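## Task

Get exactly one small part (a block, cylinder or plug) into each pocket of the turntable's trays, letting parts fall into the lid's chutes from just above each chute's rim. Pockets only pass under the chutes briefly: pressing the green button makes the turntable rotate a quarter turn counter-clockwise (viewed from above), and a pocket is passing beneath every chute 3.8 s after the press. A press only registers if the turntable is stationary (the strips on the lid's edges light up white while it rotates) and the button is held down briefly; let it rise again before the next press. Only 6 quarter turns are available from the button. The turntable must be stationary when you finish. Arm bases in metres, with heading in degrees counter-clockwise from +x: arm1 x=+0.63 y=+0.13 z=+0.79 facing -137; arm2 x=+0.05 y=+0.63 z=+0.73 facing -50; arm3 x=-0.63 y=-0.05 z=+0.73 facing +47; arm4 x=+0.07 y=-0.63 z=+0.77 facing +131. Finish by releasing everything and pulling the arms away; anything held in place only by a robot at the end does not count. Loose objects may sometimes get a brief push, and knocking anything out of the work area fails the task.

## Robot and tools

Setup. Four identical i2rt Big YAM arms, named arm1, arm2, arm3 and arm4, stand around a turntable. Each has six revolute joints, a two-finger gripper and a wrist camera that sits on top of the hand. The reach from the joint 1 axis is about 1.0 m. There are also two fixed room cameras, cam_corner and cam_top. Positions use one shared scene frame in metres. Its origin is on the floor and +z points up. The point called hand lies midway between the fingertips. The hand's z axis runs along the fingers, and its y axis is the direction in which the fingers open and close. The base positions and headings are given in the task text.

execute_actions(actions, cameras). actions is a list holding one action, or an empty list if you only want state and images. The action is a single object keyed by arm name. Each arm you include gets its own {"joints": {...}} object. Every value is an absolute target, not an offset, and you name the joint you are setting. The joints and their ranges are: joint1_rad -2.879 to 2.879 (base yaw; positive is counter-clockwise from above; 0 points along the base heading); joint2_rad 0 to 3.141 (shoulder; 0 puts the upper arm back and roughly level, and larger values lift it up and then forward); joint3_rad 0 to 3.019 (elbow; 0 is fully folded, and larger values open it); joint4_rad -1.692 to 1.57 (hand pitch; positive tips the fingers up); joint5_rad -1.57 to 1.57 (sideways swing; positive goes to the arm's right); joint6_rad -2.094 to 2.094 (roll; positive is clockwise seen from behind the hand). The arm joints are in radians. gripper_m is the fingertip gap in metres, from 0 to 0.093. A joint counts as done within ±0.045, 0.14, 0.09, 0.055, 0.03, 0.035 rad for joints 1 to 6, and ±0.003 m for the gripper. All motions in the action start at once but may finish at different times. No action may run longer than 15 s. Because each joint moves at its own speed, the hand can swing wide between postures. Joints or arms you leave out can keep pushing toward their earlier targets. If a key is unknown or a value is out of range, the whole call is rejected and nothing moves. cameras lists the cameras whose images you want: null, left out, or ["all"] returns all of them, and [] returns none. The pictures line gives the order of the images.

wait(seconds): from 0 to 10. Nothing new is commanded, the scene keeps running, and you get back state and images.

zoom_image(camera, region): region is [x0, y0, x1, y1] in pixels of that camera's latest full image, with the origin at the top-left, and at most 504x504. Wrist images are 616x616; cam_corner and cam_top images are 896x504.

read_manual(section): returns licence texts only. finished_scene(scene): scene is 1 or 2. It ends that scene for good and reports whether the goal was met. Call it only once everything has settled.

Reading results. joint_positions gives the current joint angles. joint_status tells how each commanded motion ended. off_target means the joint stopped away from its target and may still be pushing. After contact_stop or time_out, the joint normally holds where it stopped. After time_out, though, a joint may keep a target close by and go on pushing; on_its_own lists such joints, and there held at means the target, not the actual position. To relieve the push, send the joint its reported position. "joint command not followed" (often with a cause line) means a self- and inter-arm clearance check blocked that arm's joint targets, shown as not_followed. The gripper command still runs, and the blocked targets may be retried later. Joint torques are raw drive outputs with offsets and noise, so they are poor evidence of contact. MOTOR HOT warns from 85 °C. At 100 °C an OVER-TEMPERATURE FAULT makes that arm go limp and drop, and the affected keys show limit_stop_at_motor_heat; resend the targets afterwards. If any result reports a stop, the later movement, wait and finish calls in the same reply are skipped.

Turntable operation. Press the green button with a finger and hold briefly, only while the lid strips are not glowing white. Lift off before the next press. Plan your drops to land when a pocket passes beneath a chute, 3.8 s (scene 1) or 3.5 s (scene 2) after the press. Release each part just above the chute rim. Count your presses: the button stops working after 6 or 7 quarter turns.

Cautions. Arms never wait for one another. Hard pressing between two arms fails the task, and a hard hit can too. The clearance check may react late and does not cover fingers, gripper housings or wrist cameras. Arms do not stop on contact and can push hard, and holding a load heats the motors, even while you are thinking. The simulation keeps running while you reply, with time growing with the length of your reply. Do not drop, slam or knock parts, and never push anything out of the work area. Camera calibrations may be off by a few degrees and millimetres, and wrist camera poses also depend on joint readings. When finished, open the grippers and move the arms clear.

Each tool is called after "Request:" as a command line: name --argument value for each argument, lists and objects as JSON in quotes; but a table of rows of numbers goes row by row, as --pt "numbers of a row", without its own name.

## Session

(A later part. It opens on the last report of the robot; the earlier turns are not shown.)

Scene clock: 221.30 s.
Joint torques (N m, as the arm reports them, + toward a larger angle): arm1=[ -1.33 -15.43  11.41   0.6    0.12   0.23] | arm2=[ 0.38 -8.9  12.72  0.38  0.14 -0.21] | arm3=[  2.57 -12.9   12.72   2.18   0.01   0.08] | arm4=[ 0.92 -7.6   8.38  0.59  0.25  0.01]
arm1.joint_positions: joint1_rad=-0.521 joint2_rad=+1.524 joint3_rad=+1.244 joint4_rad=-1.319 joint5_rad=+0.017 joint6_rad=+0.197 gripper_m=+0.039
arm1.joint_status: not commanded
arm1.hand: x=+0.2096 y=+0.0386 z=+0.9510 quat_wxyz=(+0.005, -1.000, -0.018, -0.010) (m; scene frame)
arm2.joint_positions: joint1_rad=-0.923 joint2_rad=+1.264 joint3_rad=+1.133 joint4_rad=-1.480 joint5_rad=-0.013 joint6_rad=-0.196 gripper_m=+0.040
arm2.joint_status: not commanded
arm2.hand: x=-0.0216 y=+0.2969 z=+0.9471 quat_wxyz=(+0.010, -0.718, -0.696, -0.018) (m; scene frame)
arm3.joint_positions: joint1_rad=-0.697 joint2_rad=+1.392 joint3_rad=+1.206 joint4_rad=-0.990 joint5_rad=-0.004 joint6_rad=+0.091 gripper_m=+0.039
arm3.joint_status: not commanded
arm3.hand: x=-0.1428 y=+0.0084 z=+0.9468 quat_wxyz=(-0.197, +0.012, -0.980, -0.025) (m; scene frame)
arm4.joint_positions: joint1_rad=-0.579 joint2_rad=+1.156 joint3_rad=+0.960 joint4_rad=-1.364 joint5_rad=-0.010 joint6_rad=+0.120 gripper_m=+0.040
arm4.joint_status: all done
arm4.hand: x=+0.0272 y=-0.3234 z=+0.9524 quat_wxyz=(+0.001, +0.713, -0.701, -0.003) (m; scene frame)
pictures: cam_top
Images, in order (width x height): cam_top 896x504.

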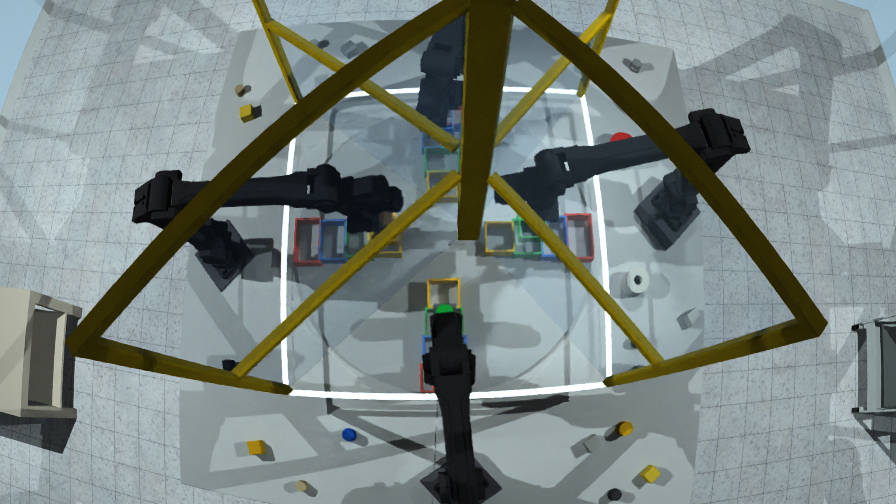

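Request:
execute_actions --actions '[{"arm1":{"joints":{"joint1_rad":-0.497}},"arm4":{"joints":{"joint1_rad":-0.553,"joint2_rad":1.3,"joint3_rad":1.42,"joint4_rad":-1.43}}}]' --cameras '[]'

Request:
execute_actions --actions '[{"arm4":{"joints":{"joint2_rad":1.495}}}]' --cameras '["cam_top"]'

Request:
execute_actions --actions '[{"arm4":{"joints":{"joint2_rad":1.6}}}]' --cameras '["cam_top"]'

Request:
execute_actions --actions '[{"arm4":{"joints":{"joint2_rad":1.42}}}]' --cameras '[]'

Request:
execute_actions --actions '[{"arm4":{"joints":{"joint2_rad":1.15,"joint3_rad":0.97,"joint4_rad":-1.355}}}]' --cameras '["cam_top"]'

Request:
wait --seconds 0.75

Scene clock: 231.40 s.
Joint torques (N m, as the arm reports them, + toward a larger angle): arm1=[  0.27 -15.43  11.42   0.61   0.12   0.23] | arm2=[ 0.48 -8.85 12.71  0.26  0.14 -0.22] | arm3=[  2.61 -13.03  12.88   2.19   0.     0.09] | arm4=[  1.22 -10.11  11.76   0.11   0.24   0.02]
arm1.joint_positions: joint1_rad=-0.509 joint2_rad=+1.524 joint3_rad=+1.244 joint4_rad=-1.319 joint5_rad=+0.017 joint6_rad=+0.197 gripper_m=+0.039
arm1.joint_status: all done
arm1.hand: x=+0.2108 y=+0.0333 z=+0.9511 quat_wxyz=(+0.006, -1.000, -0.024, -0.010) (m; scene frame)
arm2.joint_positions: joint1_rad=-0.923 joint2_rad=+1.264 joint3_rad=+1.133 joint4_rad=-1.480 joint5_rad=-0.013 joint6_rad=-0.196 gripper_m=+0.040
arm2.joint_status: not commanded
arm2.hand: x=-0.0216 y=+0.2969 z=+0.9471 quat_wxyz=(+0.010, -0.718, -0.696, -0.018) (m; scene frame)
arm3.joint_positions: joint1_rad=-0.697 joint2_rad=+1.392 joint3_rad=+1.206 joint4_rad=-0.990 joint5_rad=-0.004 joint6_rad=+0.091 gripper_m=+0.039
arm3.joint_status: not commanded
arm3.hand: x=-0.1428 y=+0.0084 z=+0.9468 quat_wxyz=(-0.197, +0.012, -0.980, -0.025) (m; scene frame)
arm4.joint_positions: joint1_rad=-0.559 joint2_rad=+1.303 joint3_rad=+1.369 joint4_rad=-1.421 joint5_rad=-0.010 joint6_rad=+0.120 gripper_m=+0.040
arm4.joint_status: all done
arm4.hand: x=+0.0028 y=-0.2126 z=+1.0657 quat_wxyz=(-0.060, +0.716, -0.690, -0.085) (m; scene frame)
pictures: none
No camera images: the call's "cameras" was empty. Leave "cameras" out to get every camera's image.

Scene clock: 232.57 s.
Joint torques (N m, as the arm reports them, + toward a larger angle): arm1=[  0.28 -15.45  11.44   0.61   0.13   0.23] | arm2=[ 0.27 -9.01 12.73  0.31  0.14 -0.2 ] | arm3=[  2.04 -12.87  12.73   2.08   0.02   0.11] | arm4=[  1.01 -14.33  11.28  -0.22   0.24   0.04]
arm1.joint_positions: joint1_rad=-0.509 joint2_rad=+1.524 joint3_rad=+1.244 joint4_rad=-1.319 joint5_rad=+0.017 joint6_rad=+0.197 gripper_m=+0.039
arm1.joint_status: not commanded
arm1.hand: x=+0.2108 y=+0.0333 z=+0.9511 quat_wxyz=(+0.006, -1.000, -0.024, -0.010) (m; scene frame)
arm2.joint_positions: joint1_rad=-0.923 joint2_rad=+1.264 joint3_rad=+1.133 joint4_rad=-1.480 joint5_rad=-0.013 joint6_rad=-0.196 gripper_m=+0.040
arm2.joint_status: not commanded
arm2.hand: x=-0.0216 y=+0.2969 z=+0.9471 quat_wxyz=(+0.010, -0.718, -0.696, -0.018) (m; scene frame)
arm3.joint_positions: joint1_rad=-0.697 joint2_rad=+1.392 joint3_rad=+1.206 joint4_rad=-0.990 joint5_rad=-0.004 joint6_rad=+0.091 gripper_m=+0.039
arm3.joint_status: not commanded
arm3.hand: x=-0.1428 y=+0.0084 z=+0.9468 quat_wxyz=(-0.197, +0.012, -0.980, -0.025) (m; scene frame)
arm4.joint_positions: joint1_rad=-0.559 joint2_rad=+1.517 joint3_rad=+1.369 joint4_rad=-1.421 joint5_rad=-0.010 joint6_rad=+0.120 gripper_m=+0.040
arm4.joint_status: all done
arm4.hand: x=-0.0008 y=-0.1870 z=+0.9770 quat_wxyz=(+0.004, +0.720, -0.694, +0.001) (m; scene frame)
pictures: cam_top
Images, in order (width x height): cam_top 896x504.

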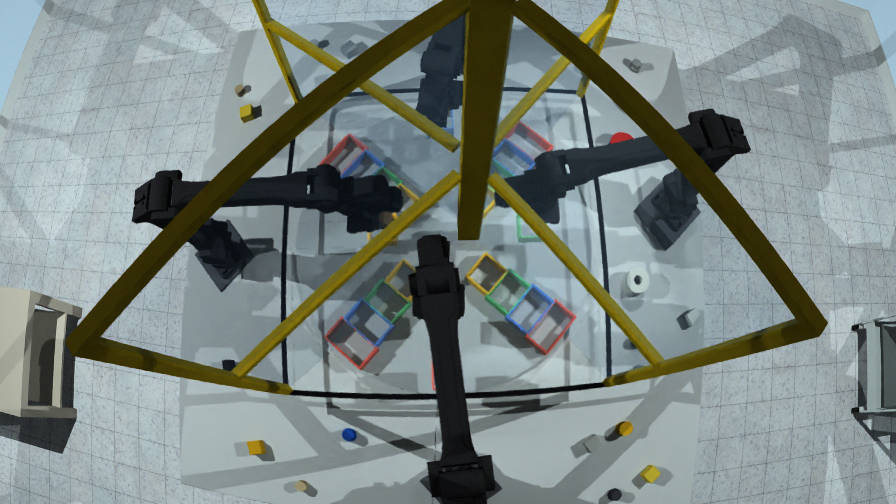

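Scene clock: 233.30 s.
Joint torques (N m, as the arm reports them, + toward a larger angle): arm1=[  0.31 -15.41  11.43   0.62   0.12   0.23] | arm2=[ 0.32 -9.04 12.74  0.29  0.15 -0.21] | arm3=[  2.45 -12.86  12.9    2.07   0.01   0.11] | arm4=[  2.06 -11.03  11.12  -0.27   0.19   0.01]
arm1.joint_positions: joint1_rad=-0.509 joint2_rad=+1.524 joint3_rad=+1.244 joint4_rad=-1.319 joint5_rad=+0.017 joint6_rad=+0.197 gripper_m=+0.039
arm1.joint_status: not commanded
arm1.hand: x=+0.2108 y=+0.0333 z=+0.9511 quat_wxyz=(+0.006, -1.000, -0.024, -0.010) (m; scene frame)
arm2.joint_positions: joint1_rad=-0.923 joint2_rad=+1.264 joint3_rad=+1.133 joint4_rad=-1.480 joint5_rad=-0.013 joint6_rad=-0.196 gripper_m=+0.040
arm2.joint_status: not commanded
arm2.hand: x=-0.0216 y=+0.2969 z=+0.9471 quat_wxyz=(+0.010, -0.718, -0.696, -0.018) (m; scene frame)
arm3.joint_positions: joint1_rad=-0.697 joint2_rad=+1.392 joint3_rad=+1.206 joint4_rad=-0.990 joint5_rad=-0.004 joint6_rad=+0.091 gripper_m=+0.039
arm3.joint_status: not commanded
arm3.hand: x=-0.1428 y=+0.0084 z=+0.9468 quat_wxyz=(-0.197, +0.012, -0.980, -0.025) (m; scene frame)
arm4.joint_positions: joint1_rad=-0.567 joint2_rad=+1.578 joint3_rad=+1.369 joint4_rad=-1.425 joint5_rad=-0.009 joint6_rad=+0.121 gripper_m=+0.040
arm4.joint_status: all done
arm4.hand: x=+0.0027 y=-0.1836 z=+0.9509 quat_wxyz=(+0.023, +0.716, -0.697, +0.027) (m; scene frame)
pictures: cam_top
Images, in order (width x height): cam_top 896x504.

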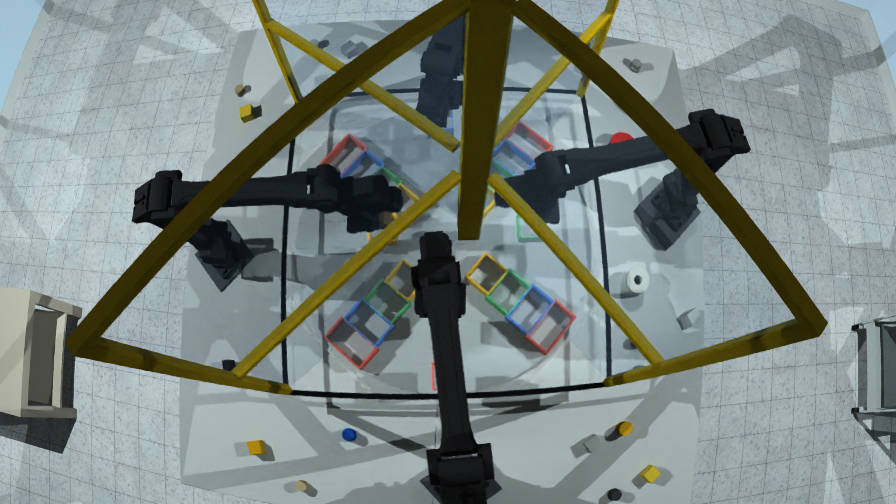

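Scene clock: 234.47 s.
Joint torques (N m, as the arm reports them, + toward a larger angle): arm1=[  0.23 -15.44  11.42   0.61   0.12   0.23] | arm2=[ 0.26 -8.86 12.73  0.25  0.15 -0.2 ] | arm3=[  2.14 -13.1   12.84   2.12   0.     0.09] | arm4=[  1.23 -11.14  11.63   0.16   0.21  -0.01]
arm1.joint_positions: joint1_rad=-0.509 joint2_rad=+1.524 joint3_rad=+1.244 joint4_rad=-1.319 joint5_rad=+0.017 joint6_rad=+0.197 gripper_m=+0.039
arm1.joint_status: not commanded
arm1.hand: x=+0.2108 y=+0.0333 z=+0.9511 quat_wxyz=(+0.006, -1.000, -0.024, -0.010) (m; scene frame)
arm2.joint_positions: joint1_rad=-0.923 joint2_rad=+1.264 joint3_rad=+1.133 joint4_rad=-1.480 joint5_rad=-0.013 joint6_rad=-0.196 gripper_m=+0.040
arm2.joint_status: not commanded
arm2.hand: x=-0.0216 y=+0.2969 z=+0.9471 quat_wxyz=(+0.010, -0.718, -0.696, -0.018) (m; scene frame)
arm3.joint_positions: joint1_rad=-0.697 joint2_rad=+1.392 joint3_rad=+1.206 joint4_rad=-0.990 joint5_rad=-0.004 joint6_rad=+0.091 gripper_m=+0.039
arm3.joint_status: not commanded
arm3.hand: x=-0.1428 y=+0.0084 z=+0.9468 quat_wxyz=(-0.197, +0.012, -0.980, -0.025) (m; scene frame)
arm4.joint_positions: joint1_rad=-0.560 joint2_rad=+1.420 joint3_rad=+1.369 joint4_rad=-1.425 joint5_rad=-0.009 joint6_rad=+0.121 gripper_m=+0.040
arm4.joint_status: all done
arm4.hand: x=+0.0014 y=-0.1972 z=+1.0177 quat_wxyz=(-0.024, +0.719, -0.694, -0.036) (m; scene frame)
pictures: none
No camera images: the call's "cameras" was empty. Leave "cameras" out to get every camera's image.

Scene clock: 235.67 s.
Joint torques (N m, as the arm reports them, + toward a larger angle): arm1=[  0.29 -15.46  11.42   0.61   0.13   0.23] | arm2=[ 0.15 -8.89 12.72  0.31  0.14 -0.21] | arm3=[  2.43 -13.02  12.82   2.19   0.01   0.09] | arm4=[ 1.37 -7.27  8.41  0.59  0.2   0.01]
arm1.joint_positions: joint1_rad=-0.509 joint2_rad=+1.524 joint3_rad=+1.244 joint4_rad=-1.319 joint5_rad=+0.017 joint6_rad=+0.197 gripper_m=+0.039
arm1.joint_status: not commanded
arm1.hand: x=+0.2108 y=+0.0333 z=+0.9511 quat_wxyz=(+0.006, -1.000, -0.024, -0.010) (m; scene frame)
arm2.joint_positions: joint1_rad=-0.923 joint2_rad=+1.264 joint3_rad=+1.133 joint4_rad=-1.480 joint5_rad=-0.013 joint6_rad=-0.196 gripper_m=+0.040
arm2.joint_status: not commanded
arm2.hand: x=-0.0216 y=+0.2969 z=+0.9471 quat_wxyz=(+0.010, -0.718, -0.696, -0.018) (m; scene frame)
arm3.joint_positions: joint1_rad=-0.697 joint2_rad=+1.392 joint3_rad=+1.206 joint4_rad=-0.990 joint5_rad=-0.004 joint6_rad=+0.091 gripper_m=+0.039
arm3.joint_status: not commanded
arm3.hand: x=-0.1428 y=+0.0084 z=+0.9468 quat_wxyz=(-0.197, +0.012, -0.980, -0.025) (m; scene frame)
arm4.joint_positions: joint1_rad=-0.560 joint2_rad=+1.156 joint3_rad=+0.960 joint4_rad=-1.364 joint5_rad=-0.009 joint6_rad=+0.121 gripper_m=+0.040
arm4.joint_status: all done
arm4.hand: x=+0.0216 y=-0.3242 z=+0.9525 quat_wxyz=(+0.001, +0.719, -0.695, -0.003) (m; scene frame)
pictures: cam_top
Images, in order (width x height): cam_top 896x504.

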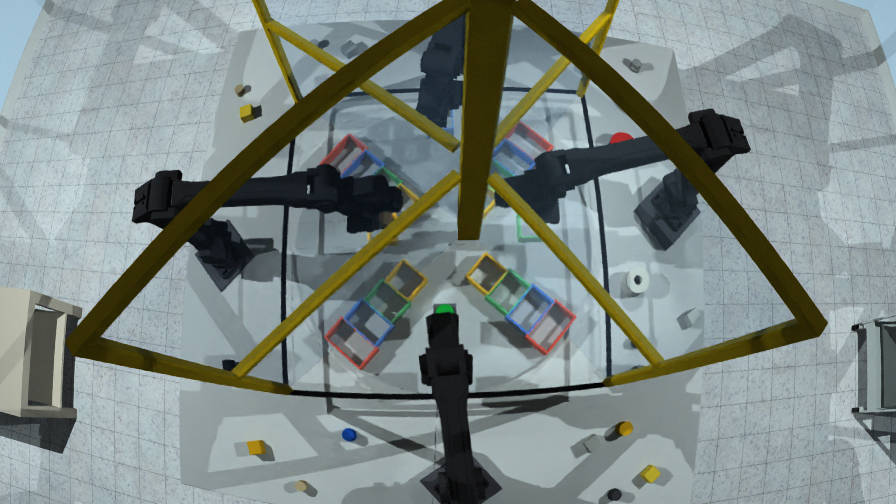

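Scene clock: 236.43 s.
Joint torques (N m, as the arm reports them, + toward a larger angle): arm1=[  0.31 -15.44  11.42   0.6    0.13   0.23] | arm2=[ 0.31 -8.87 12.76  0.26  0.15 -0.22] | arm3=[  2.66 -13.47  12.9    2.1   -0.01   0.1 ] | arm4=[ 1.36 -7.66  8.41  0.55  0.18  0.03]
arm1.joint_positions: joint1_rad=-0.509 joint2_rad=+1.524 joint3_rad=+1.244 joint4_rad=-1.319 joint5_rad=+0.017 joint6_rad=+0.197 gripper_m=+0.039
arm1.joint_status: not commanded
arm1.hand: x=+0.2108 y=+0.0333 z=+0.9511 quat_wxyz=(+0.006, -1.000, -0.024, -0.010) (m; scene frame)
arm2.joint_positions: joint1_rad=-0.923 joint2_rad=+1.264 joint3_rad=+1.133 joint4_rad=-1.480 joint5_rad=-0.013 joint6_rad=-0.196 gripper_m=+0.040
arm2.joint_status: not commanded
arm2.hand: x=-0.0216 y=+0.2969 z=+0.9471 quat_wxyz=(+0.010, -0.718, -0.696, -0.018) (m; scene frame)
arm3.joint_positions: joint1_rad=-0.697 joint2_rad=+1.392 joint3_rad=+1.206 joint4_rad=-0.990 joint5_rad=-0.004 joint6_rad=+0.091 gripper_m=+0.039
arm3.joint_status: not commanded
arm3.hand: x=-0.1428 y=+0.0084 z=+0.9468 quat_wxyz=(-0.197, +0.012, -0.980, -0.025) (m; scene frame)
arm4.joint_positions: joint1_rad=-0.560 joint2_rad=+1.156 joint3_rad=+0.960 joint4_rad=-1.364 joint5_rad=-0.009 joint6_rad=+0.121 gripper_m=+0.040
arm4.joint_status: all done
arm4.hand: x=+0.0216 y=-0.3242 z=+0.9525 quat_wxyz=(+0.001, +0.719, -0.695, -0.003) (m; scene frame)
wait: 0.77 s; at rest by 0.27 s
pictures: arm1_cam_wrist, arm2_cam_wrist, arm3_cam_wrist, arm4_cam_wrist, cam_corner, cam_top
camera_calibration (this result's frames):
arm1_cam_wrist: T_world_to_cam=[[-0.0366962, 0.998939, 0.0278254, -0.0569315], [0.792554, 0.012132, 0.609681, -0.745269], [0.608696, 0.0444261, -0.792158, 0.745519], [0, 0, 0, 1]] pos_world=[0.134782, 0.0327922, 1.04653]
arm2_cam_wrist: T_world_to_cam=[[-0.998798, 0.045355, -0.0185697, -0.0135105], [0.0242593, 0.786762, 0.61678, -0.813461], [0.042584, 0.615588, -0.786917, 0.687321], [0, 0, 0, 1]] pos_world=[-0.0230291, 0.217506, 1.04234]
arm3_cam_wrist: T_world_to_cam=[[0.0312836, -0.999011, -0.0315981, 0.0431905], [-0.972815, -0.0376904, 0.228497, -0.348082], [-0.229462, 0.0235909, -0.973032, 1.01584], [0, 0, 0, 1]] pos_world=[-0.106875, 0.00606398, 1.06934]
arm4_cam_wrist: T_world_to_cam=[[0.999755, 0.0212858, 0.00612719, -0.0250722], [0.0136119, -0.808628, 0.588163, -0.818075], [0.0174742, -0.587935, -0.808719, 0.702336], [0, 0, 0, 1]] pos_world=[0.0239288, -0.248057, 1.04931]
Images, in order (width x height): arm1_cam_wrist 616x616, arm2_cam_wrist 616x616, arm3_cam_wrist 616x616, arm4_cam_wrist 616x616, cam_corner 896x504, cam_top 896x504.

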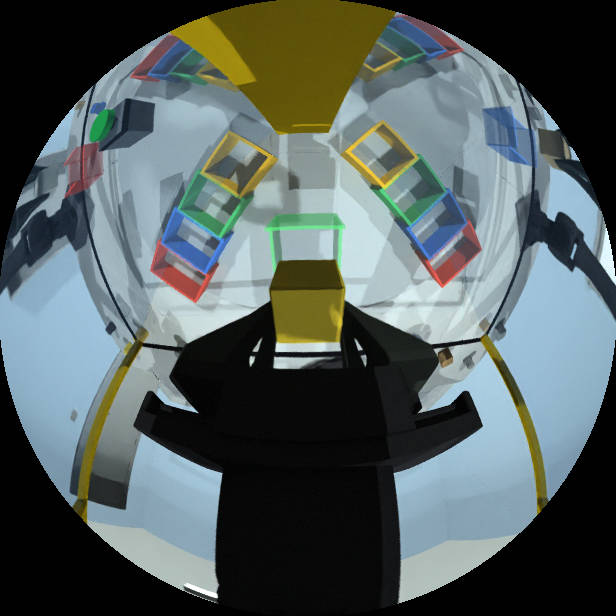

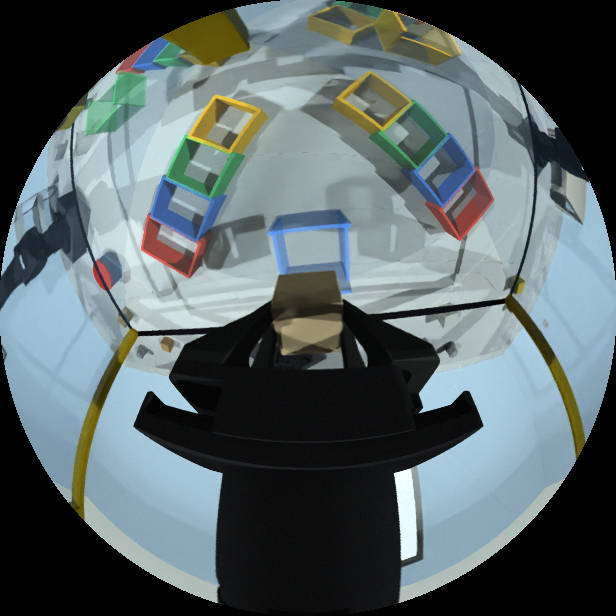

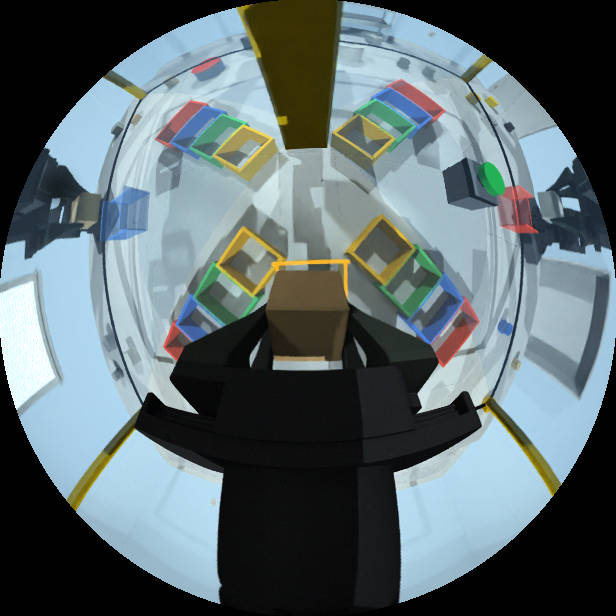

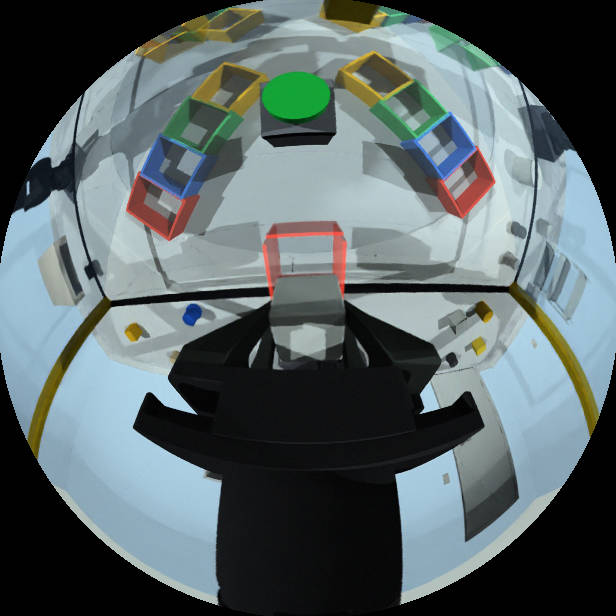

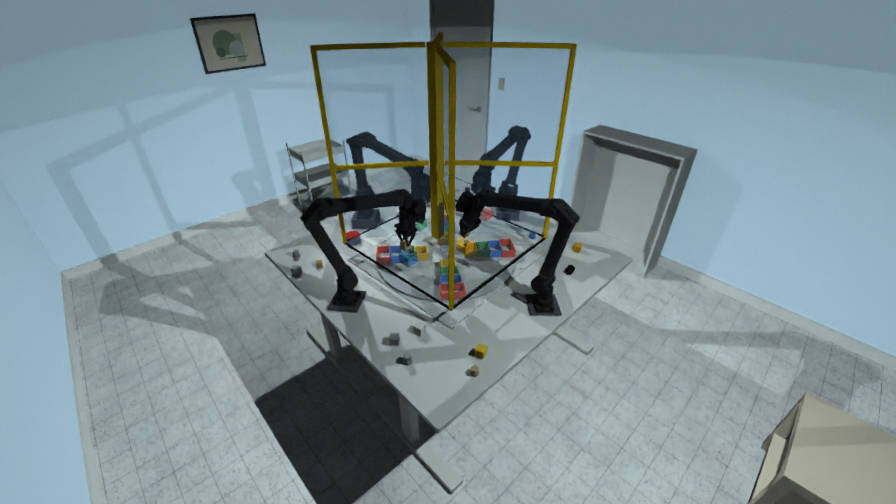

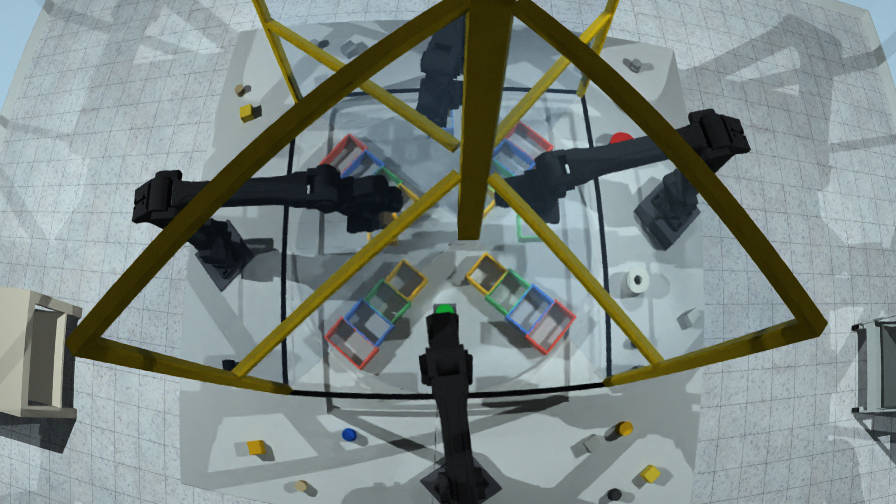

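Request:
execute_actions --actions '[{"arm4":{"joints":{"joint1_rad":-0.6,"joint2_rad":1.3,"joint3_rad":1.42,"joint4_rad":-1.43}}}]' --cameras '[]'

Request:
execute_actions --actions '[{"arm4":{"joints":{"joint2_rad":1.495}}}]' --cameras '[]'

Request:
execute_actions --actions '[{"arm4":{"joints":{"joint2_rad":1.62}}}]' --cameras '["cam_top"]'

Request:
execute_actions --actions '[{"arm4":{"joints":{"joint2_rad":1.42}}}]' --cameras '[]'

Request:
execute_actions --actions '[{"arm4":{"joints":{"joint1_rad":-0.553,"joint2_rad":1.15,"joint3_rad":0.97,"joint4_rad":-1.355}}}]' --cameras '[]'

Request:
wait --seconds 0.7

Request:
execute_actions --actions '[{"arm1":{"joints":{"gripper_m":0.075}},"arm2":{"joints":{"gripper_m":0.075}},"arm3":{"joints":{"gripper_m":0.075}},"arm4":{"joints":{"gripper_m":0.075}}}]' --cameras '["cam_top"]'

Request:
execute_actions --actions '[{"arm1":{"joints":{"joint2_rad":0.9,"joint3_rad":0.95,"joint4_rad":-1.6,"joint6_rad":0}},"arm2":{"joints":{"joint2_rad":0.9,"joint3_rad":1.0,"joint4_rad":-1.65,"joint6_rad":0}},"arm3":{"joints":{"joint2_rad":0.9,"joint3_rad":1.0,"joint4_rad":-1.65,"joint6_rad":0}},"arm4":{"joints":{"joint2_rad":0.9,"joint3_rad":0.95,"joint4_rad":-1.6,"joint6_rad":0}}}]' --cameras '["cam_top"]'

Scene clock: 252.07 s.
Joint torques (N m, as the arm reports them, + toward a larger angle): arm1=[  0.31 -15.39  11.43   0.62   0.13   0.23] | arm2=[ 0.46 -8.97 12.79  0.33  0.14 -0.21] | arm3=[  2.77 -12.86  12.81   2.23   0.02   0.07] | arm4=[  0.69 -10.3   11.64   0.09   0.2   -0.02]
arm1.joint_positions: joint1_rad=-0.509 joint2_rad=+1.524 joint3_rad=+1.244 joint4_rad=-1.319 joint5_rad=+0.017 joint6_rad=+0.197 gripper_m=+0.039
arm1.joint_status: not commanded
arm1.hand: x=+0.2108 y=+0.0333 z=+0.9511 quat_wxyz=(+0.006, -1.000, -0.024, -0.010) (m; scene frame)
arm2.joint_positions: joint1_rad=-0.923 joint2_rad=+1.264 joint3_rad=+1.133 joint4_rad=-1.480 joint5_rad=-0.013 joint6_rad=-0.196 gripper_m=+0.040
arm2.joint_status: not commanded
arm2.hand: x=-0.0216 y=+0.2969 z=+0.9471 quat_wxyz=(+0.010, -0.718, -0.696, -0.018) (m; scene frame)
arm3.joint_positions: joint1_rad=-0.697 joint2_rad=+1.392 joint3_rad=+1.206 joint4_rad=-0.990 joint5_rad=-0.004 joint6_rad=+0.091 gripper_m=+0.039
arm3.joint_status: not commanded
arm3.hand: x=-0.1428 y=+0.0084 z=+0.9468 quat_wxyz=(-0.197, +0.012, -0.980, -0.025) (m; scene frame)
arm4.joint_positions: joint1_rad=-0.597 joint2_rad=+1.303 joint3_rad=+1.368 joint4_rad=-1.420 joint5_rad=-0.009 joint6_rad=+0.121 gripper_m=+0.040
arm4.joint_status: all done
arm4.hand: x=+0.0187 y=-0.2104 z=+1.0656 quat_wxyz=(-0.062, +0.703, -0.704, -0.083) (m; scene frame)
pictures: none
No camera images: the call's "cameras" was empty. Leave "cameras" out to get every camera's image.

Scene clock: 253.23 s.
Joint torques (N m, as the arm reports them, + toward a larger angle): arm1=[  0.31 -15.46  11.42   0.61   0.12   0.23] | arm2=[ 0.28 -8.97 12.76  0.28  0.12 -0.21] | arm3=[  2.38 -13.17  12.78   2.21   0.02   0.1 ] | arm4=[  0.25 -14.23  11.1   -0.28   0.18   0.02]
arm1.joint_positions: joint1_rad=-0.509 joint2_rad=+1.524 joint3_rad=+1.244 joint4_rad=-1.319 joint5_rad=+0.017 joint6_rad=+0.197 gripper_m=+0.039
arm1.joint_status: not commanded
arm1.hand: x=+0.2108 y=+0.0333 z=+0.9511 quat_wxyz=(+0.006, -1.000, -0.024, -0.010) (m; scene frame)
arm2.joint_positions: joint1_rad=-0.923 joint2_rad=+1.264 joint3_rad=+1.133 joint4_rad=-1.480 joint5_rad=-0.013 joint6_rad=-0.196 gripper_m=+0.040
arm2.joint_status: not commanded
arm2.hand: x=-0.0216 y=+0.2969 z=+0.9471 quat_wxyz=(+0.010, -0.718, -0.696, -0.018) (m; scene frame)
arm3.joint_positions: joint1_rad=-0.697 joint2_rad=+1.392 joint3_rad=+1.206 joint4_rad=-0.990 joint5_rad=-0.004 joint6_rad=+0.091 gripper_m=+0.039
arm3.joint_status: not commanded
arm3.hand: x=-0.1428 y=+0.0084 z=+0.9468 quat_wxyz=(-0.197, +0.012, -0.980, -0.025) (m; scene frame)
arm4.joint_positions: joint1_rad=-0.597 joint2_rad=+1.518 joint3_rad=+1.368 joint4_rad=-1.420 joint5_rad=-0.009 joint6_rad=+0.121 gripper_m=+0.040
arm4.joint_status: all done
arm4.hand: x=+0.0160 y=-0.1846 z=+0.9767 quat_wxyz=(+0.004, +0.706, -0.708, +0.001) (m; scene frame)
pictures: none
No camera images: the call's "cameras" was empty. Leave "cameras" out to get every camera's image.

Scene clock: 254.13 s.
Joint torques (N m, as the arm reports them, + toward a larger angle): arm1=[  0.29 -15.46  11.42   0.59   0.12   0.23] | arm2=[ 0.35 -8.82 12.77  0.29  0.15 -0.21] | arm3=[  2.4  -12.66  12.91   2.11  -0.01   0.1 ] | arm4=[  0.17 -12.19  10.26  -0.26   0.31   0.03]
arm1.joint_positions: joint1_rad=-0.509 joint2_rad=+1.524 joint3_rad=+1.244 joint4_rad=-1.319 joint5_rad=+0.017 joint6_rad=+0.197 gripper_m=+0.039
arm1.joint_status: not commanded
arm1.hand: x=+0.2108 y=+0.0333 z=+0.9511 quat_wxyz=(+0.006, -1.000, -0.024, -0.010) (m; scene frame)
arm2.joint_positions: joint1_rad=-0.923 joint2_rad=+1.264 joint3_rad=+1.133 joint4_rad=-1.480 joint5_rad=-0.013 joint6_rad=-0.196 gripper_m=+0.040
arm2.joint_status: not commanded
arm2.hand: x=-0.0216 y=+0.2969 z=+0.9471 quat_wxyz=(+0.010, -0.718, -0.696, -0.018) (m; scene frame)
arm3.joint_positions: joint1_rad=-0.697 joint2_rad=+1.392 joint3_rad=+1.206 joint4_rad=-0.990 joint5_rad=-0.004 joint6_rad=+0.091 gripper_m=+0.039
arm3.joint_status: not commanded
arm3.hand: x=-0.1428 y=+0.0084 z=+0.9468 quat_wxyz=(-0.197, +0.012, -0.980, -0.025) (m; scene frame)
arm4.joint_positions: joint1_rad=-0.597 joint2_rad=+1.608 joint3_rad=+1.381 joint4_rad=-1.430 joint5_rad=-0.011 joint6_rad=+0.121 gripper_m=+0.039
arm4.joint_status: all done
arm4.hand: x=+0.0150 y=-0.1773 z=+0.9428 quat_wxyz=(+0.031, +0.705, -0.707, +0.034) (m; scene frame)
pictures: cam_top
Images, in order (width x height): cam_top 896x504.

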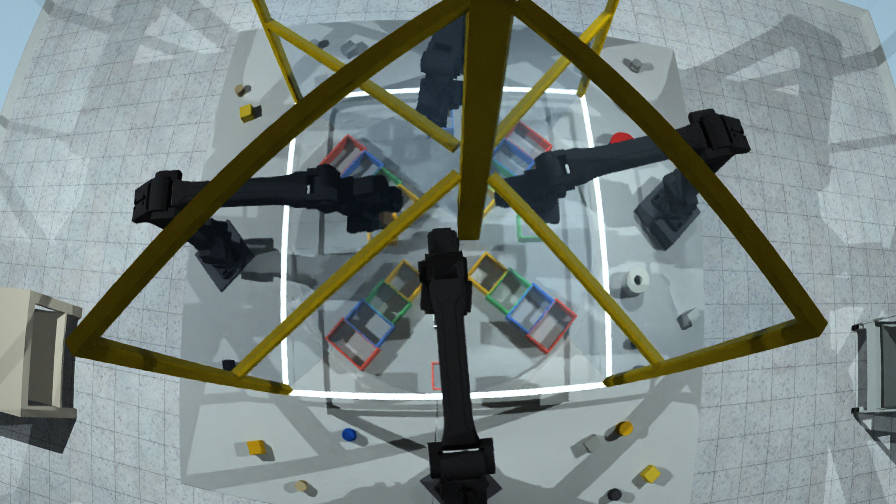

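Scene clock: 255.33 s.
Joint torques (N m, as the arm reports them, + toward a larger angle): arm1=[  0.28 -15.44  11.43   0.6    0.13   0.23] | arm2=[ 0.34 -8.89 12.76  0.31  0.15 -0.2 ] | arm3=[  2.5  -13.39  12.88   2.1    0.     0.06] | arm4=[  0.47 -11.57  10.53   0.19   0.28   0.01]
arm1.joint_positions: joint1_rad=-0.509 joint2_rad=+1.524 joint3_rad=+1.244 joint4_rad=-1.319 joint5_rad=+0.017 joint6_rad=+0.197 gripper_m=+0.039
arm1.joint_status: not commanded
arm1.hand: x=+0.2108 y=+0.0333 z=+0.9511 quat_wxyz=(+0.006, -1.000, -0.024, -0.010) (m; scene frame)
arm2.joint_positions: joint1_rad=-0.923 joint2_rad=+1.264 joint3_rad=+1.133 joint4_rad=-1.480 joint5_rad=-0.013 joint6_rad=-0.196 gripper_m=+0.040
arm2.joint_status: not commanded
arm2.hand: x=-0.0216 y=+0.2969 z=+0.9471 quat_wxyz=(+0.010, -0.718, -0.696, -0.018) (m; scene frame)
arm3.joint_positions: joint1_rad=-0.697 joint2_rad=+1.392 joint3_rad=+1.206 joint4_rad=-0.990 joint5_rad=-0.004 joint6_rad=+0.091 gripper_m=+0.039
arm3.joint_status: not commanded
arm3.hand: x=-0.1428 y=+0.0084 z=+0.9468 quat_wxyz=(-0.197, +0.012, -0.980, -0.025) (m; scene frame)
arm4.joint_positions: joint1_rad=-0.597 joint2_rad=+1.422 joint3_rad=+1.381 joint4_rad=-1.430 joint5_rad=-0.011 joint6_rad=+0.121 gripper_m=+0.039
arm4.joint_status: all done
arm4.hand: x=+0.0165 y=-0.1926 z=+1.0225 quat_wxyz=(-0.026, +0.706, -0.707, -0.039) (m; scene frame)
pictures: none
No camera images: the call's "cameras" was empty. Leave "cameras" out to get every camera's image.

Scene clock: 256.53 s.
Joint torques (N m, as the arm reports them, + toward a larger angle): arm1=[  0.31 -15.45  11.45   0.6    0.13   0.23] | arm2=[ 0.28 -8.88 12.76  0.33  0.14 -0.2 ] | arm3=[  2.31 -12.7   12.77   2.17   0.     0.09] | arm4=[ 0.84 -7.35  8.09  0.63  0.23  0.02]
arm1.joint_positions: joint1_rad=-0.509 joint2_rad=+1.524 joint3_rad=+1.244 joint4_rad=-1.319 joint5_rad=+0.017 joint6_rad=+0.197 gripper_m=+0.039
arm1.joint_status: not commanded
arm1.hand: x=+0.2108 y=+0.0333 z=+0.9511 quat_wxyz=(+0.006, -1.000, -0.024, -0.010) (m; scene frame)
arm2.joint_positions: joint1_rad=-0.923 joint2_rad=+1.264 joint3_rad=+1.133 joint4_rad=-1.480 joint5_rad=-0.013 joint6_rad=-0.196 gripper_m=+0.040
arm2.joint_status: not commanded
arm2.hand: x=-0.0216 y=+0.2969 z=+0.9471 quat_wxyz=(+0.010, -0.718, -0.696, -0.018) (m; scene frame)
arm3.joint_positions: joint1_rad=-0.697 joint2_rad=+1.392 joint3_rad=+1.206 joint4_rad=-0.990 joint5_rad=-0.004 joint6_rad=+0.091 gripper_m=+0.039
arm3.joint_status: not commanded
arm3.hand: x=-0.1428 y=+0.0084 z=+0.9468 quat_wxyz=(-0.197, +0.012, -0.980, -0.025) (m; scene frame)
arm4.joint_positions: joint1_rad=-0.552 joint2_rad=+1.155 joint3_rad=+0.960 joint4_rad=-1.365 joint5_rad=-0.010 joint6_rad=+0.121 gripper_m=+0.039
arm4.joint_status: all done
arm4.hand: x=+0.0190 y=-0.3247 z=+0.9527 quat_wxyz=(+0.001, +0.722, -0.692, -0.003) (m; scene frame)
pictures: none
No camera images: the call's "cameras" was empty. Leave "cameras" out to get every camera's image.

Scene clock: 257.23 s.
Joint torques (N m, as the arm reports them, + toward a larger angle): arm1=[  0.31 -15.46  11.46   0.62   0.13   0.23] | arm2=[ 0.49 -9.08 12.79  0.26  0.13 -0.2 ] | arm3=[  2.26 -13.05  12.79   2.09   0.     0.08] | arm4=[ 0.54 -7.3   8.13  0.64  0.26  0.02]
arm1.joint_positions: joint1_rad=-0.509 joint2_rad=+1.524 joint3_rad=+1.244 joint4_rad=-1.319 joint5_rad=+0.017 joint6_rad=+0.197 gripper_m=+0.039
arm1.joint_status: not commanded
arm1.hand: x=+0.2108 y=+0.0333 z=+0.9511 quat_wxyz=(+0.006, -1.000, -0.024, -0.010) (m; scene frame)
arm2.joint_positions: joint1_rad=-0.923 joint2_rad=+1.264 joint3_rad=+1.133 joint4_rad=-1.480 joint5_rad=-0.013 joint6_rad=-0.196 gripper_m=+0.040
arm2.joint_status: not commanded
arm2.hand: x=-0.0216 y=+0.2969 z=+0.9471 quat_wxyz=(+0.010, -0.718, -0.696, -0.018) (m; scene frame)
arm3.joint_positions: joint1_rad=-0.697 joint2_rad=+1.392 joint3_rad=+1.206 joint4_rad=-0.990 joint5_rad=-0.004 joint6_rad=+0.091 gripper_m=+0.039
arm3.joint_status: not commanded
arm3.hand: x=-0.1428 y=+0.0084 z=+0.9468 quat_wxyz=(-0.197, +0.012, -0.980, -0.025) (m; scene frame)
arm4.joint_positions: joint1_rad=-0.552 joint2_rad=+1.155 joint3_rad=+0.960 joint4_rad=-1.365 joint5_rad=-0.010 joint6_rad=+0.121 gripper_m=+0.039
arm4.joint_status: all done
arm4.hand: x=+0.0190 y=-0.3247 z=+0.9527 quat_wxyz=(+0.001, +0.722, -0.692, -0.003) (m; scene frame)
wait: 0.70 s; at rest by 0.27 s
pictures: arm1_cam_wrist, arm2_cam_wrist, arm3_cam_wrist, arm4_cam_wrist, cam_corner, cam_top
camera_calibration (this result's frames):
arm1_cam_wrist: T_world_to_cam=[[-0.0366962, 0.998939, 0.0278254, -0.0569315], [0.792554, 0.012132, 0.609681, -0.745269], [0.608696, 0.0444261, -0.792158, 0.745519], [0, 0, 0, 1]] pos_world=[0.134782, 0.0327922, 1.04653]
arm2_cam_wrist: T_world_to_cam=[[-0.998798, 0.045355, -0.0185697, -0.0135105], [0.0242593, 0.786762, 0.61678, -0.813461], [0.042584, 0.615588, -0.786917, 0.687321], [0, 0, 0, 1]] pos_world=[-0.0230291, 0.217506, 1.04234]
arm3_cam_wrist: T_world_to_cam=[[0.0312836, -0.999011, -0.0315981, 0.0431905], [-0.972815, -0.0376904, 0.228497, -0.348082], [-0.229462, 0.0235909, -0.973032, 1.01584], [0, 0, 0, 1]] pos_world=[-0.106875, 0.00606398, 1.06934]
arm4_cam_wrist: T_world_to_cam=[[0.999557, 0.0292976, 0.00532062, -0.019134], [0.0205631, -0.808394, 0.588282, -0.818761], [0.0215364, -0.587912, -0.808638, 0.702131], [0, 0, 0, 1]] pos_world=[0.0208404, -0.24853, 1.04953]
Images, in order (width x height): arm1_cam_wrist 616x616, arm2_cam_wrist 616x616, arm3_cam_wrist 616x616, arm4_cam_wrist 616x616, cam_corner 896x504, cam_top 896x504.

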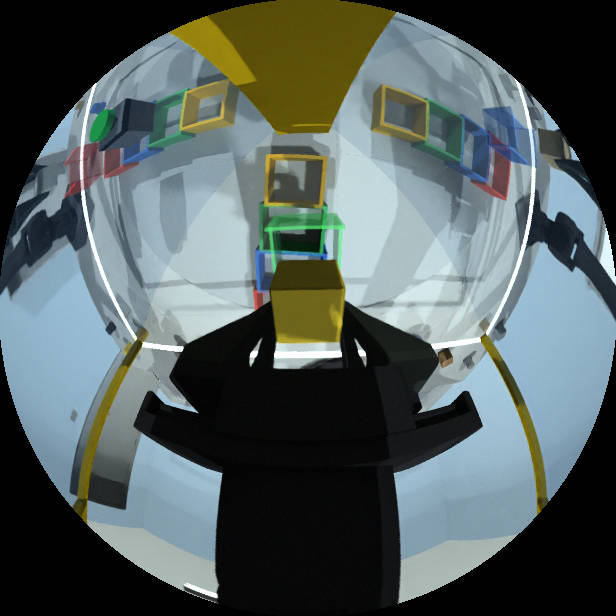

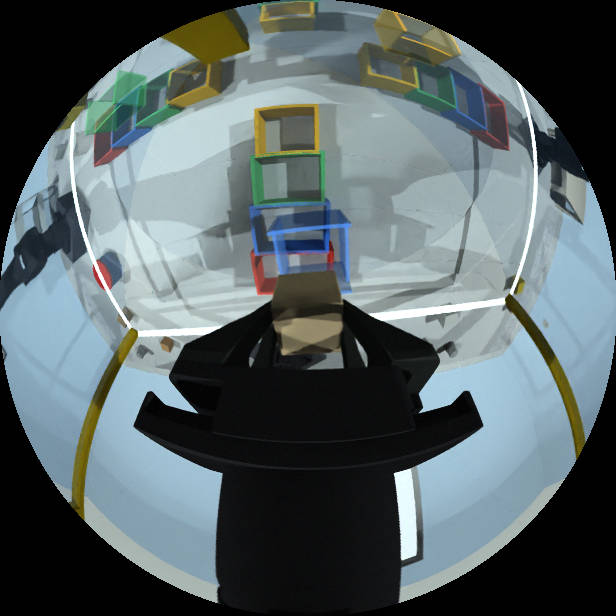

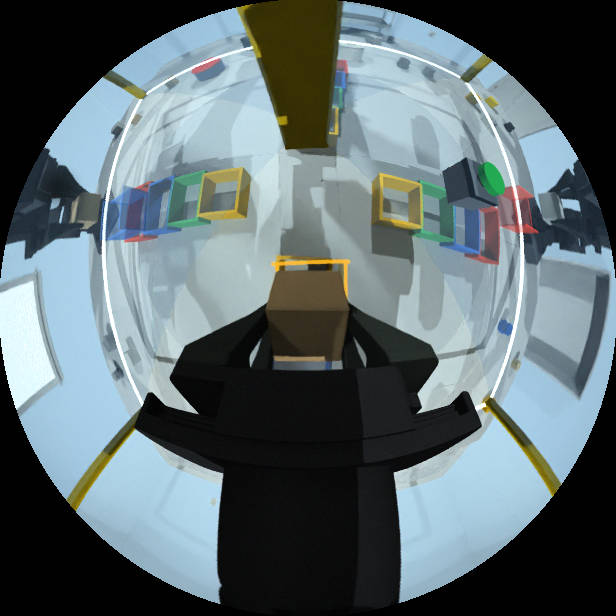

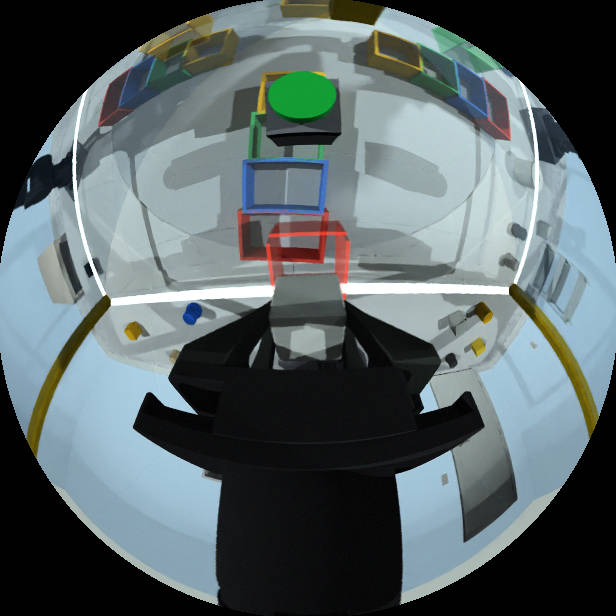

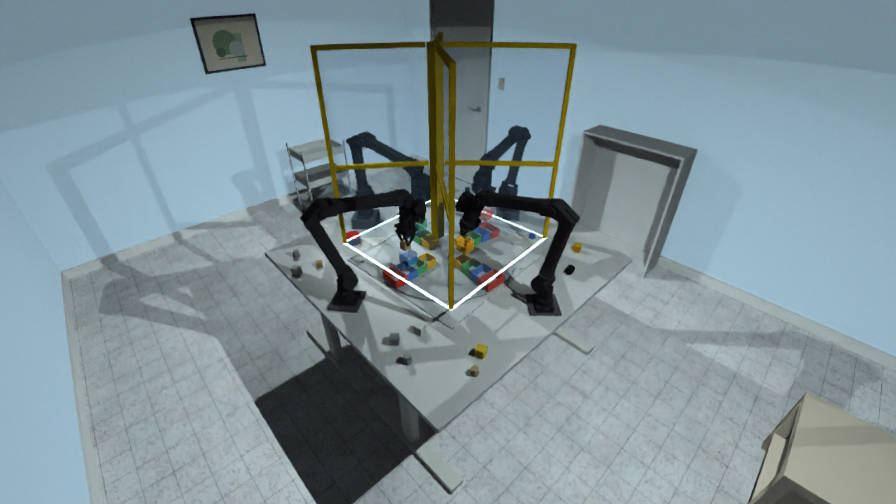

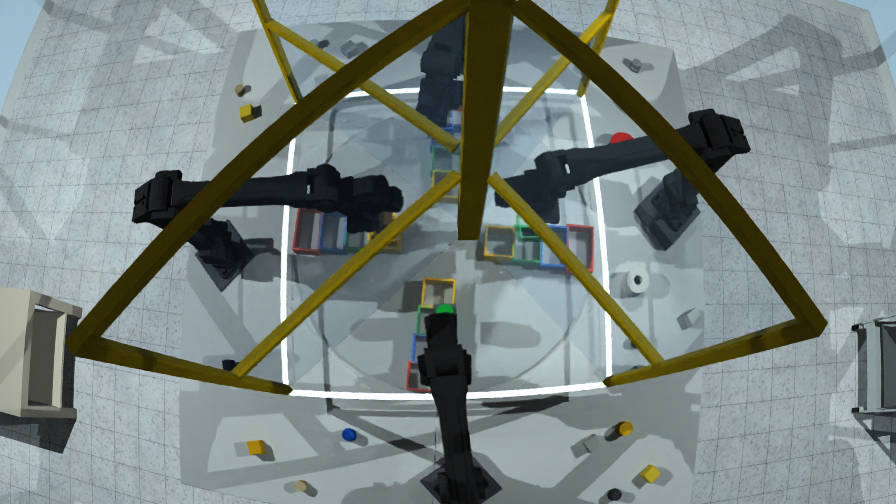

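Scene clock: 257.90 s.
Joint torques (N m, as the arm reports them, + toward a larger angle): arm1=[  0.33 -15.5   11.42   0.62   0.13   0.23] | arm2=[ 0.47 -8.66 12.74  0.28  0.13 -0.2 ] | arm3=[  2.53 -12.79  12.74   2.12  -0.02   0.09] | arm4=[ 0.68 -7.7   8.17  0.7   0.25  0.01]
arm1.joint_positions: joint1_rad=-0.509 joint2_rad=+1.524 joint3_rad=+1.244 joint4_rad=-1.319 joint5_rad=+0.017 joint6_rad=+0.197 gripper_m=+0.075
arm1.joint_status: all done
arm1.hand: x=+0.2108 y=+0.0333 z=+0.9513 quat_wxyz=(+0.005, -1.000, -0.024, -0.009) (m; scene frame)
arm2.joint_positions: joint1_rad=-0.923 joint2_rad=+1.264 joint3_rad=+1.133 joint4_rad=-1.480 joint5_rad=-0.013 joint6_rad=-0.197 gripper_m=+0.075
arm2.joint_status: all done
arm2.hand: x=-0.0216 y=+0.2969 z=+0.9471 quat_wxyz=(+0.010, -0.718, -0.696, -0.018) (m; scene frame)
arm3.joint_positions: joint1_rad=-0.697 joint2_rad=+1.392 joint3_rad=+1.209 joint4_rad=-0.990 joint5_rad=-0.004 joint6_rad=+0.091 gripper_m=+0.075
arm3.joint_status: all done
arm3.hand: x=-0.1421 y=+0.0084 z=+0.9479 quat_wxyz=(-0.198, +0.012, -0.980, -0.025) (m; scene frame)
arm4.joint_positions: joint1_rad=-0.552 joint2_rad=+1.155 joint3_rad=+0.960 joint4_rad=-1.365 joint5_rad=-0.010 joint6_rad=+0.121 gripper_m=+0.075
arm4.joint_status: all done
arm4.hand: x=+0.0190 y=-0.3247 z=+0.9527 quat_wxyz=(+0.001, +0.722, -0.692, -0.003) (m; scene frame)
pictures: cam_top
Images, in order (width x height): cam_top 896x504.

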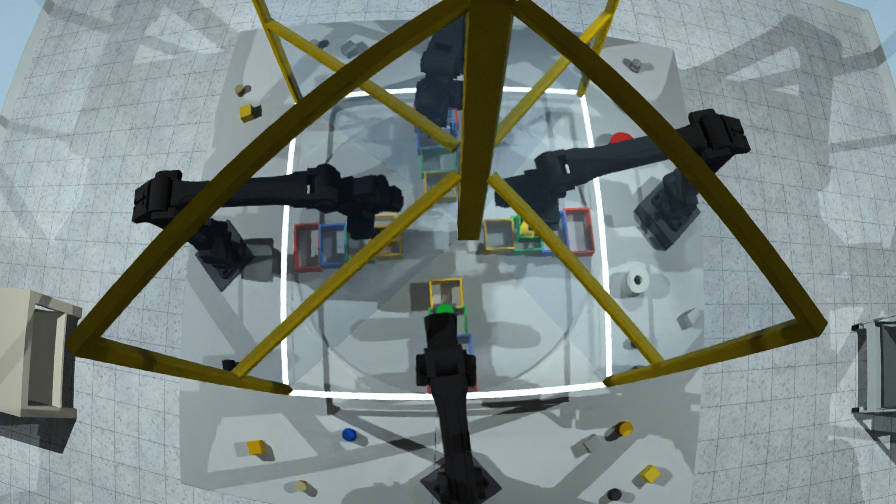

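Scene clock: 259.23 s.
Joint torques (N m, as the arm reports them, + toward a larger angle): arm1=[ 0.21 -1.82  9.49 -0.15  0.11 -0.03] | arm2=[ 0.31 -2.31  9.33  0.1   0.15  0.15] | arm3=[ 2.43 -2.88  7.73  0.05  0.02 -0.08] | arm4=[ 0.61 -3.2   8.04 -0.35  0.23 -0.2 ]
arm1.joint_positions: joint1_rad=-0.509 joint2_rad=+0.891 joint3_rad=+0.948 joint4_rad=-1.589 joint5_rad=+0.017 joint6_rad=+0.013 gripper_m=+0.075
arm1.joint_status: all done
arm1.hand: x=+0.4098 y=+0.0838 z=+1.0330 quat_wxyz=(+0.000, -0.993, -0.115, +0.024) (m; scene frame)
arm2.joint_positions: joint1_rad=-0.923 joint2_rad=+0.884 joint3_rad=+1.003 joint4_rad=-1.646 joint5_rad=-0.013 joint6_rad=-0.014 gripper_m=+0.075
arm2.joint_status: all done
arm2.hand: x=+0.0051 y=+0.4104 z=+0.9969 quat_wxyz=(-0.014, -0.778, -0.628, +0.017) (m; scene frame)
arm3.joint_positions: joint1_rad=-0.697 joint2_rad=+0.894 joint3_rad=+1.002 joint4_rad=-1.637 joint5_rad=-0.004 joint6_rad=+0.009 gripper_m=+0.075
arm3.joint_status: all done
arm3.hand: x=-0.4049 y=-0.0223 z=+0.9919 quat_wxyz=(-0.023, +0.053, -0.998, -0.006) (m; scene frame)
arm4.joint_positions: joint1_rad=-0.552 joint2_rad=+0.896 joint3_rad=+0.948 joint4_rad=-1.589 joint5_rad=-0.010 joint6_rad=+0.010 gripper_m=+0.075
arm4.joint_status: all done
arm4.hand: x=+0.0318 y=-0.4038 z=+1.0115 quat_wxyz=(-0.007, +0.759, -0.651, -0.012) (m; scene frame)
pictures: cam_top
Images, in order (width x height): cam_top 896x504.

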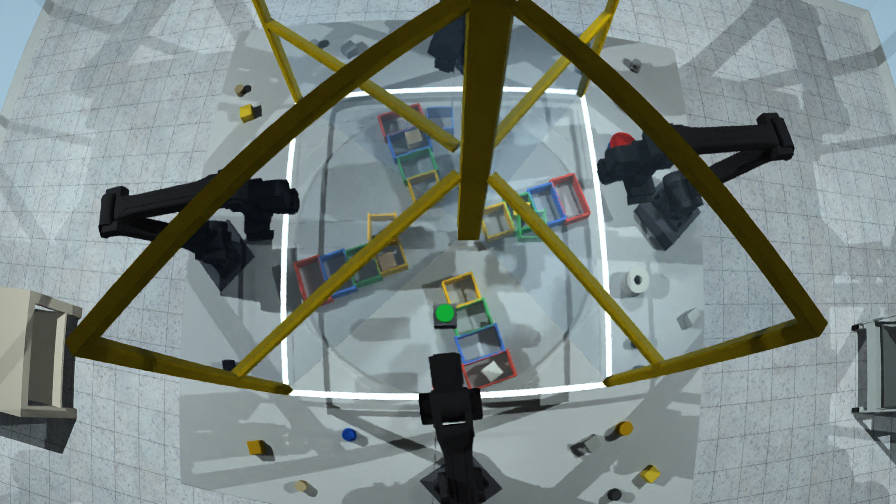

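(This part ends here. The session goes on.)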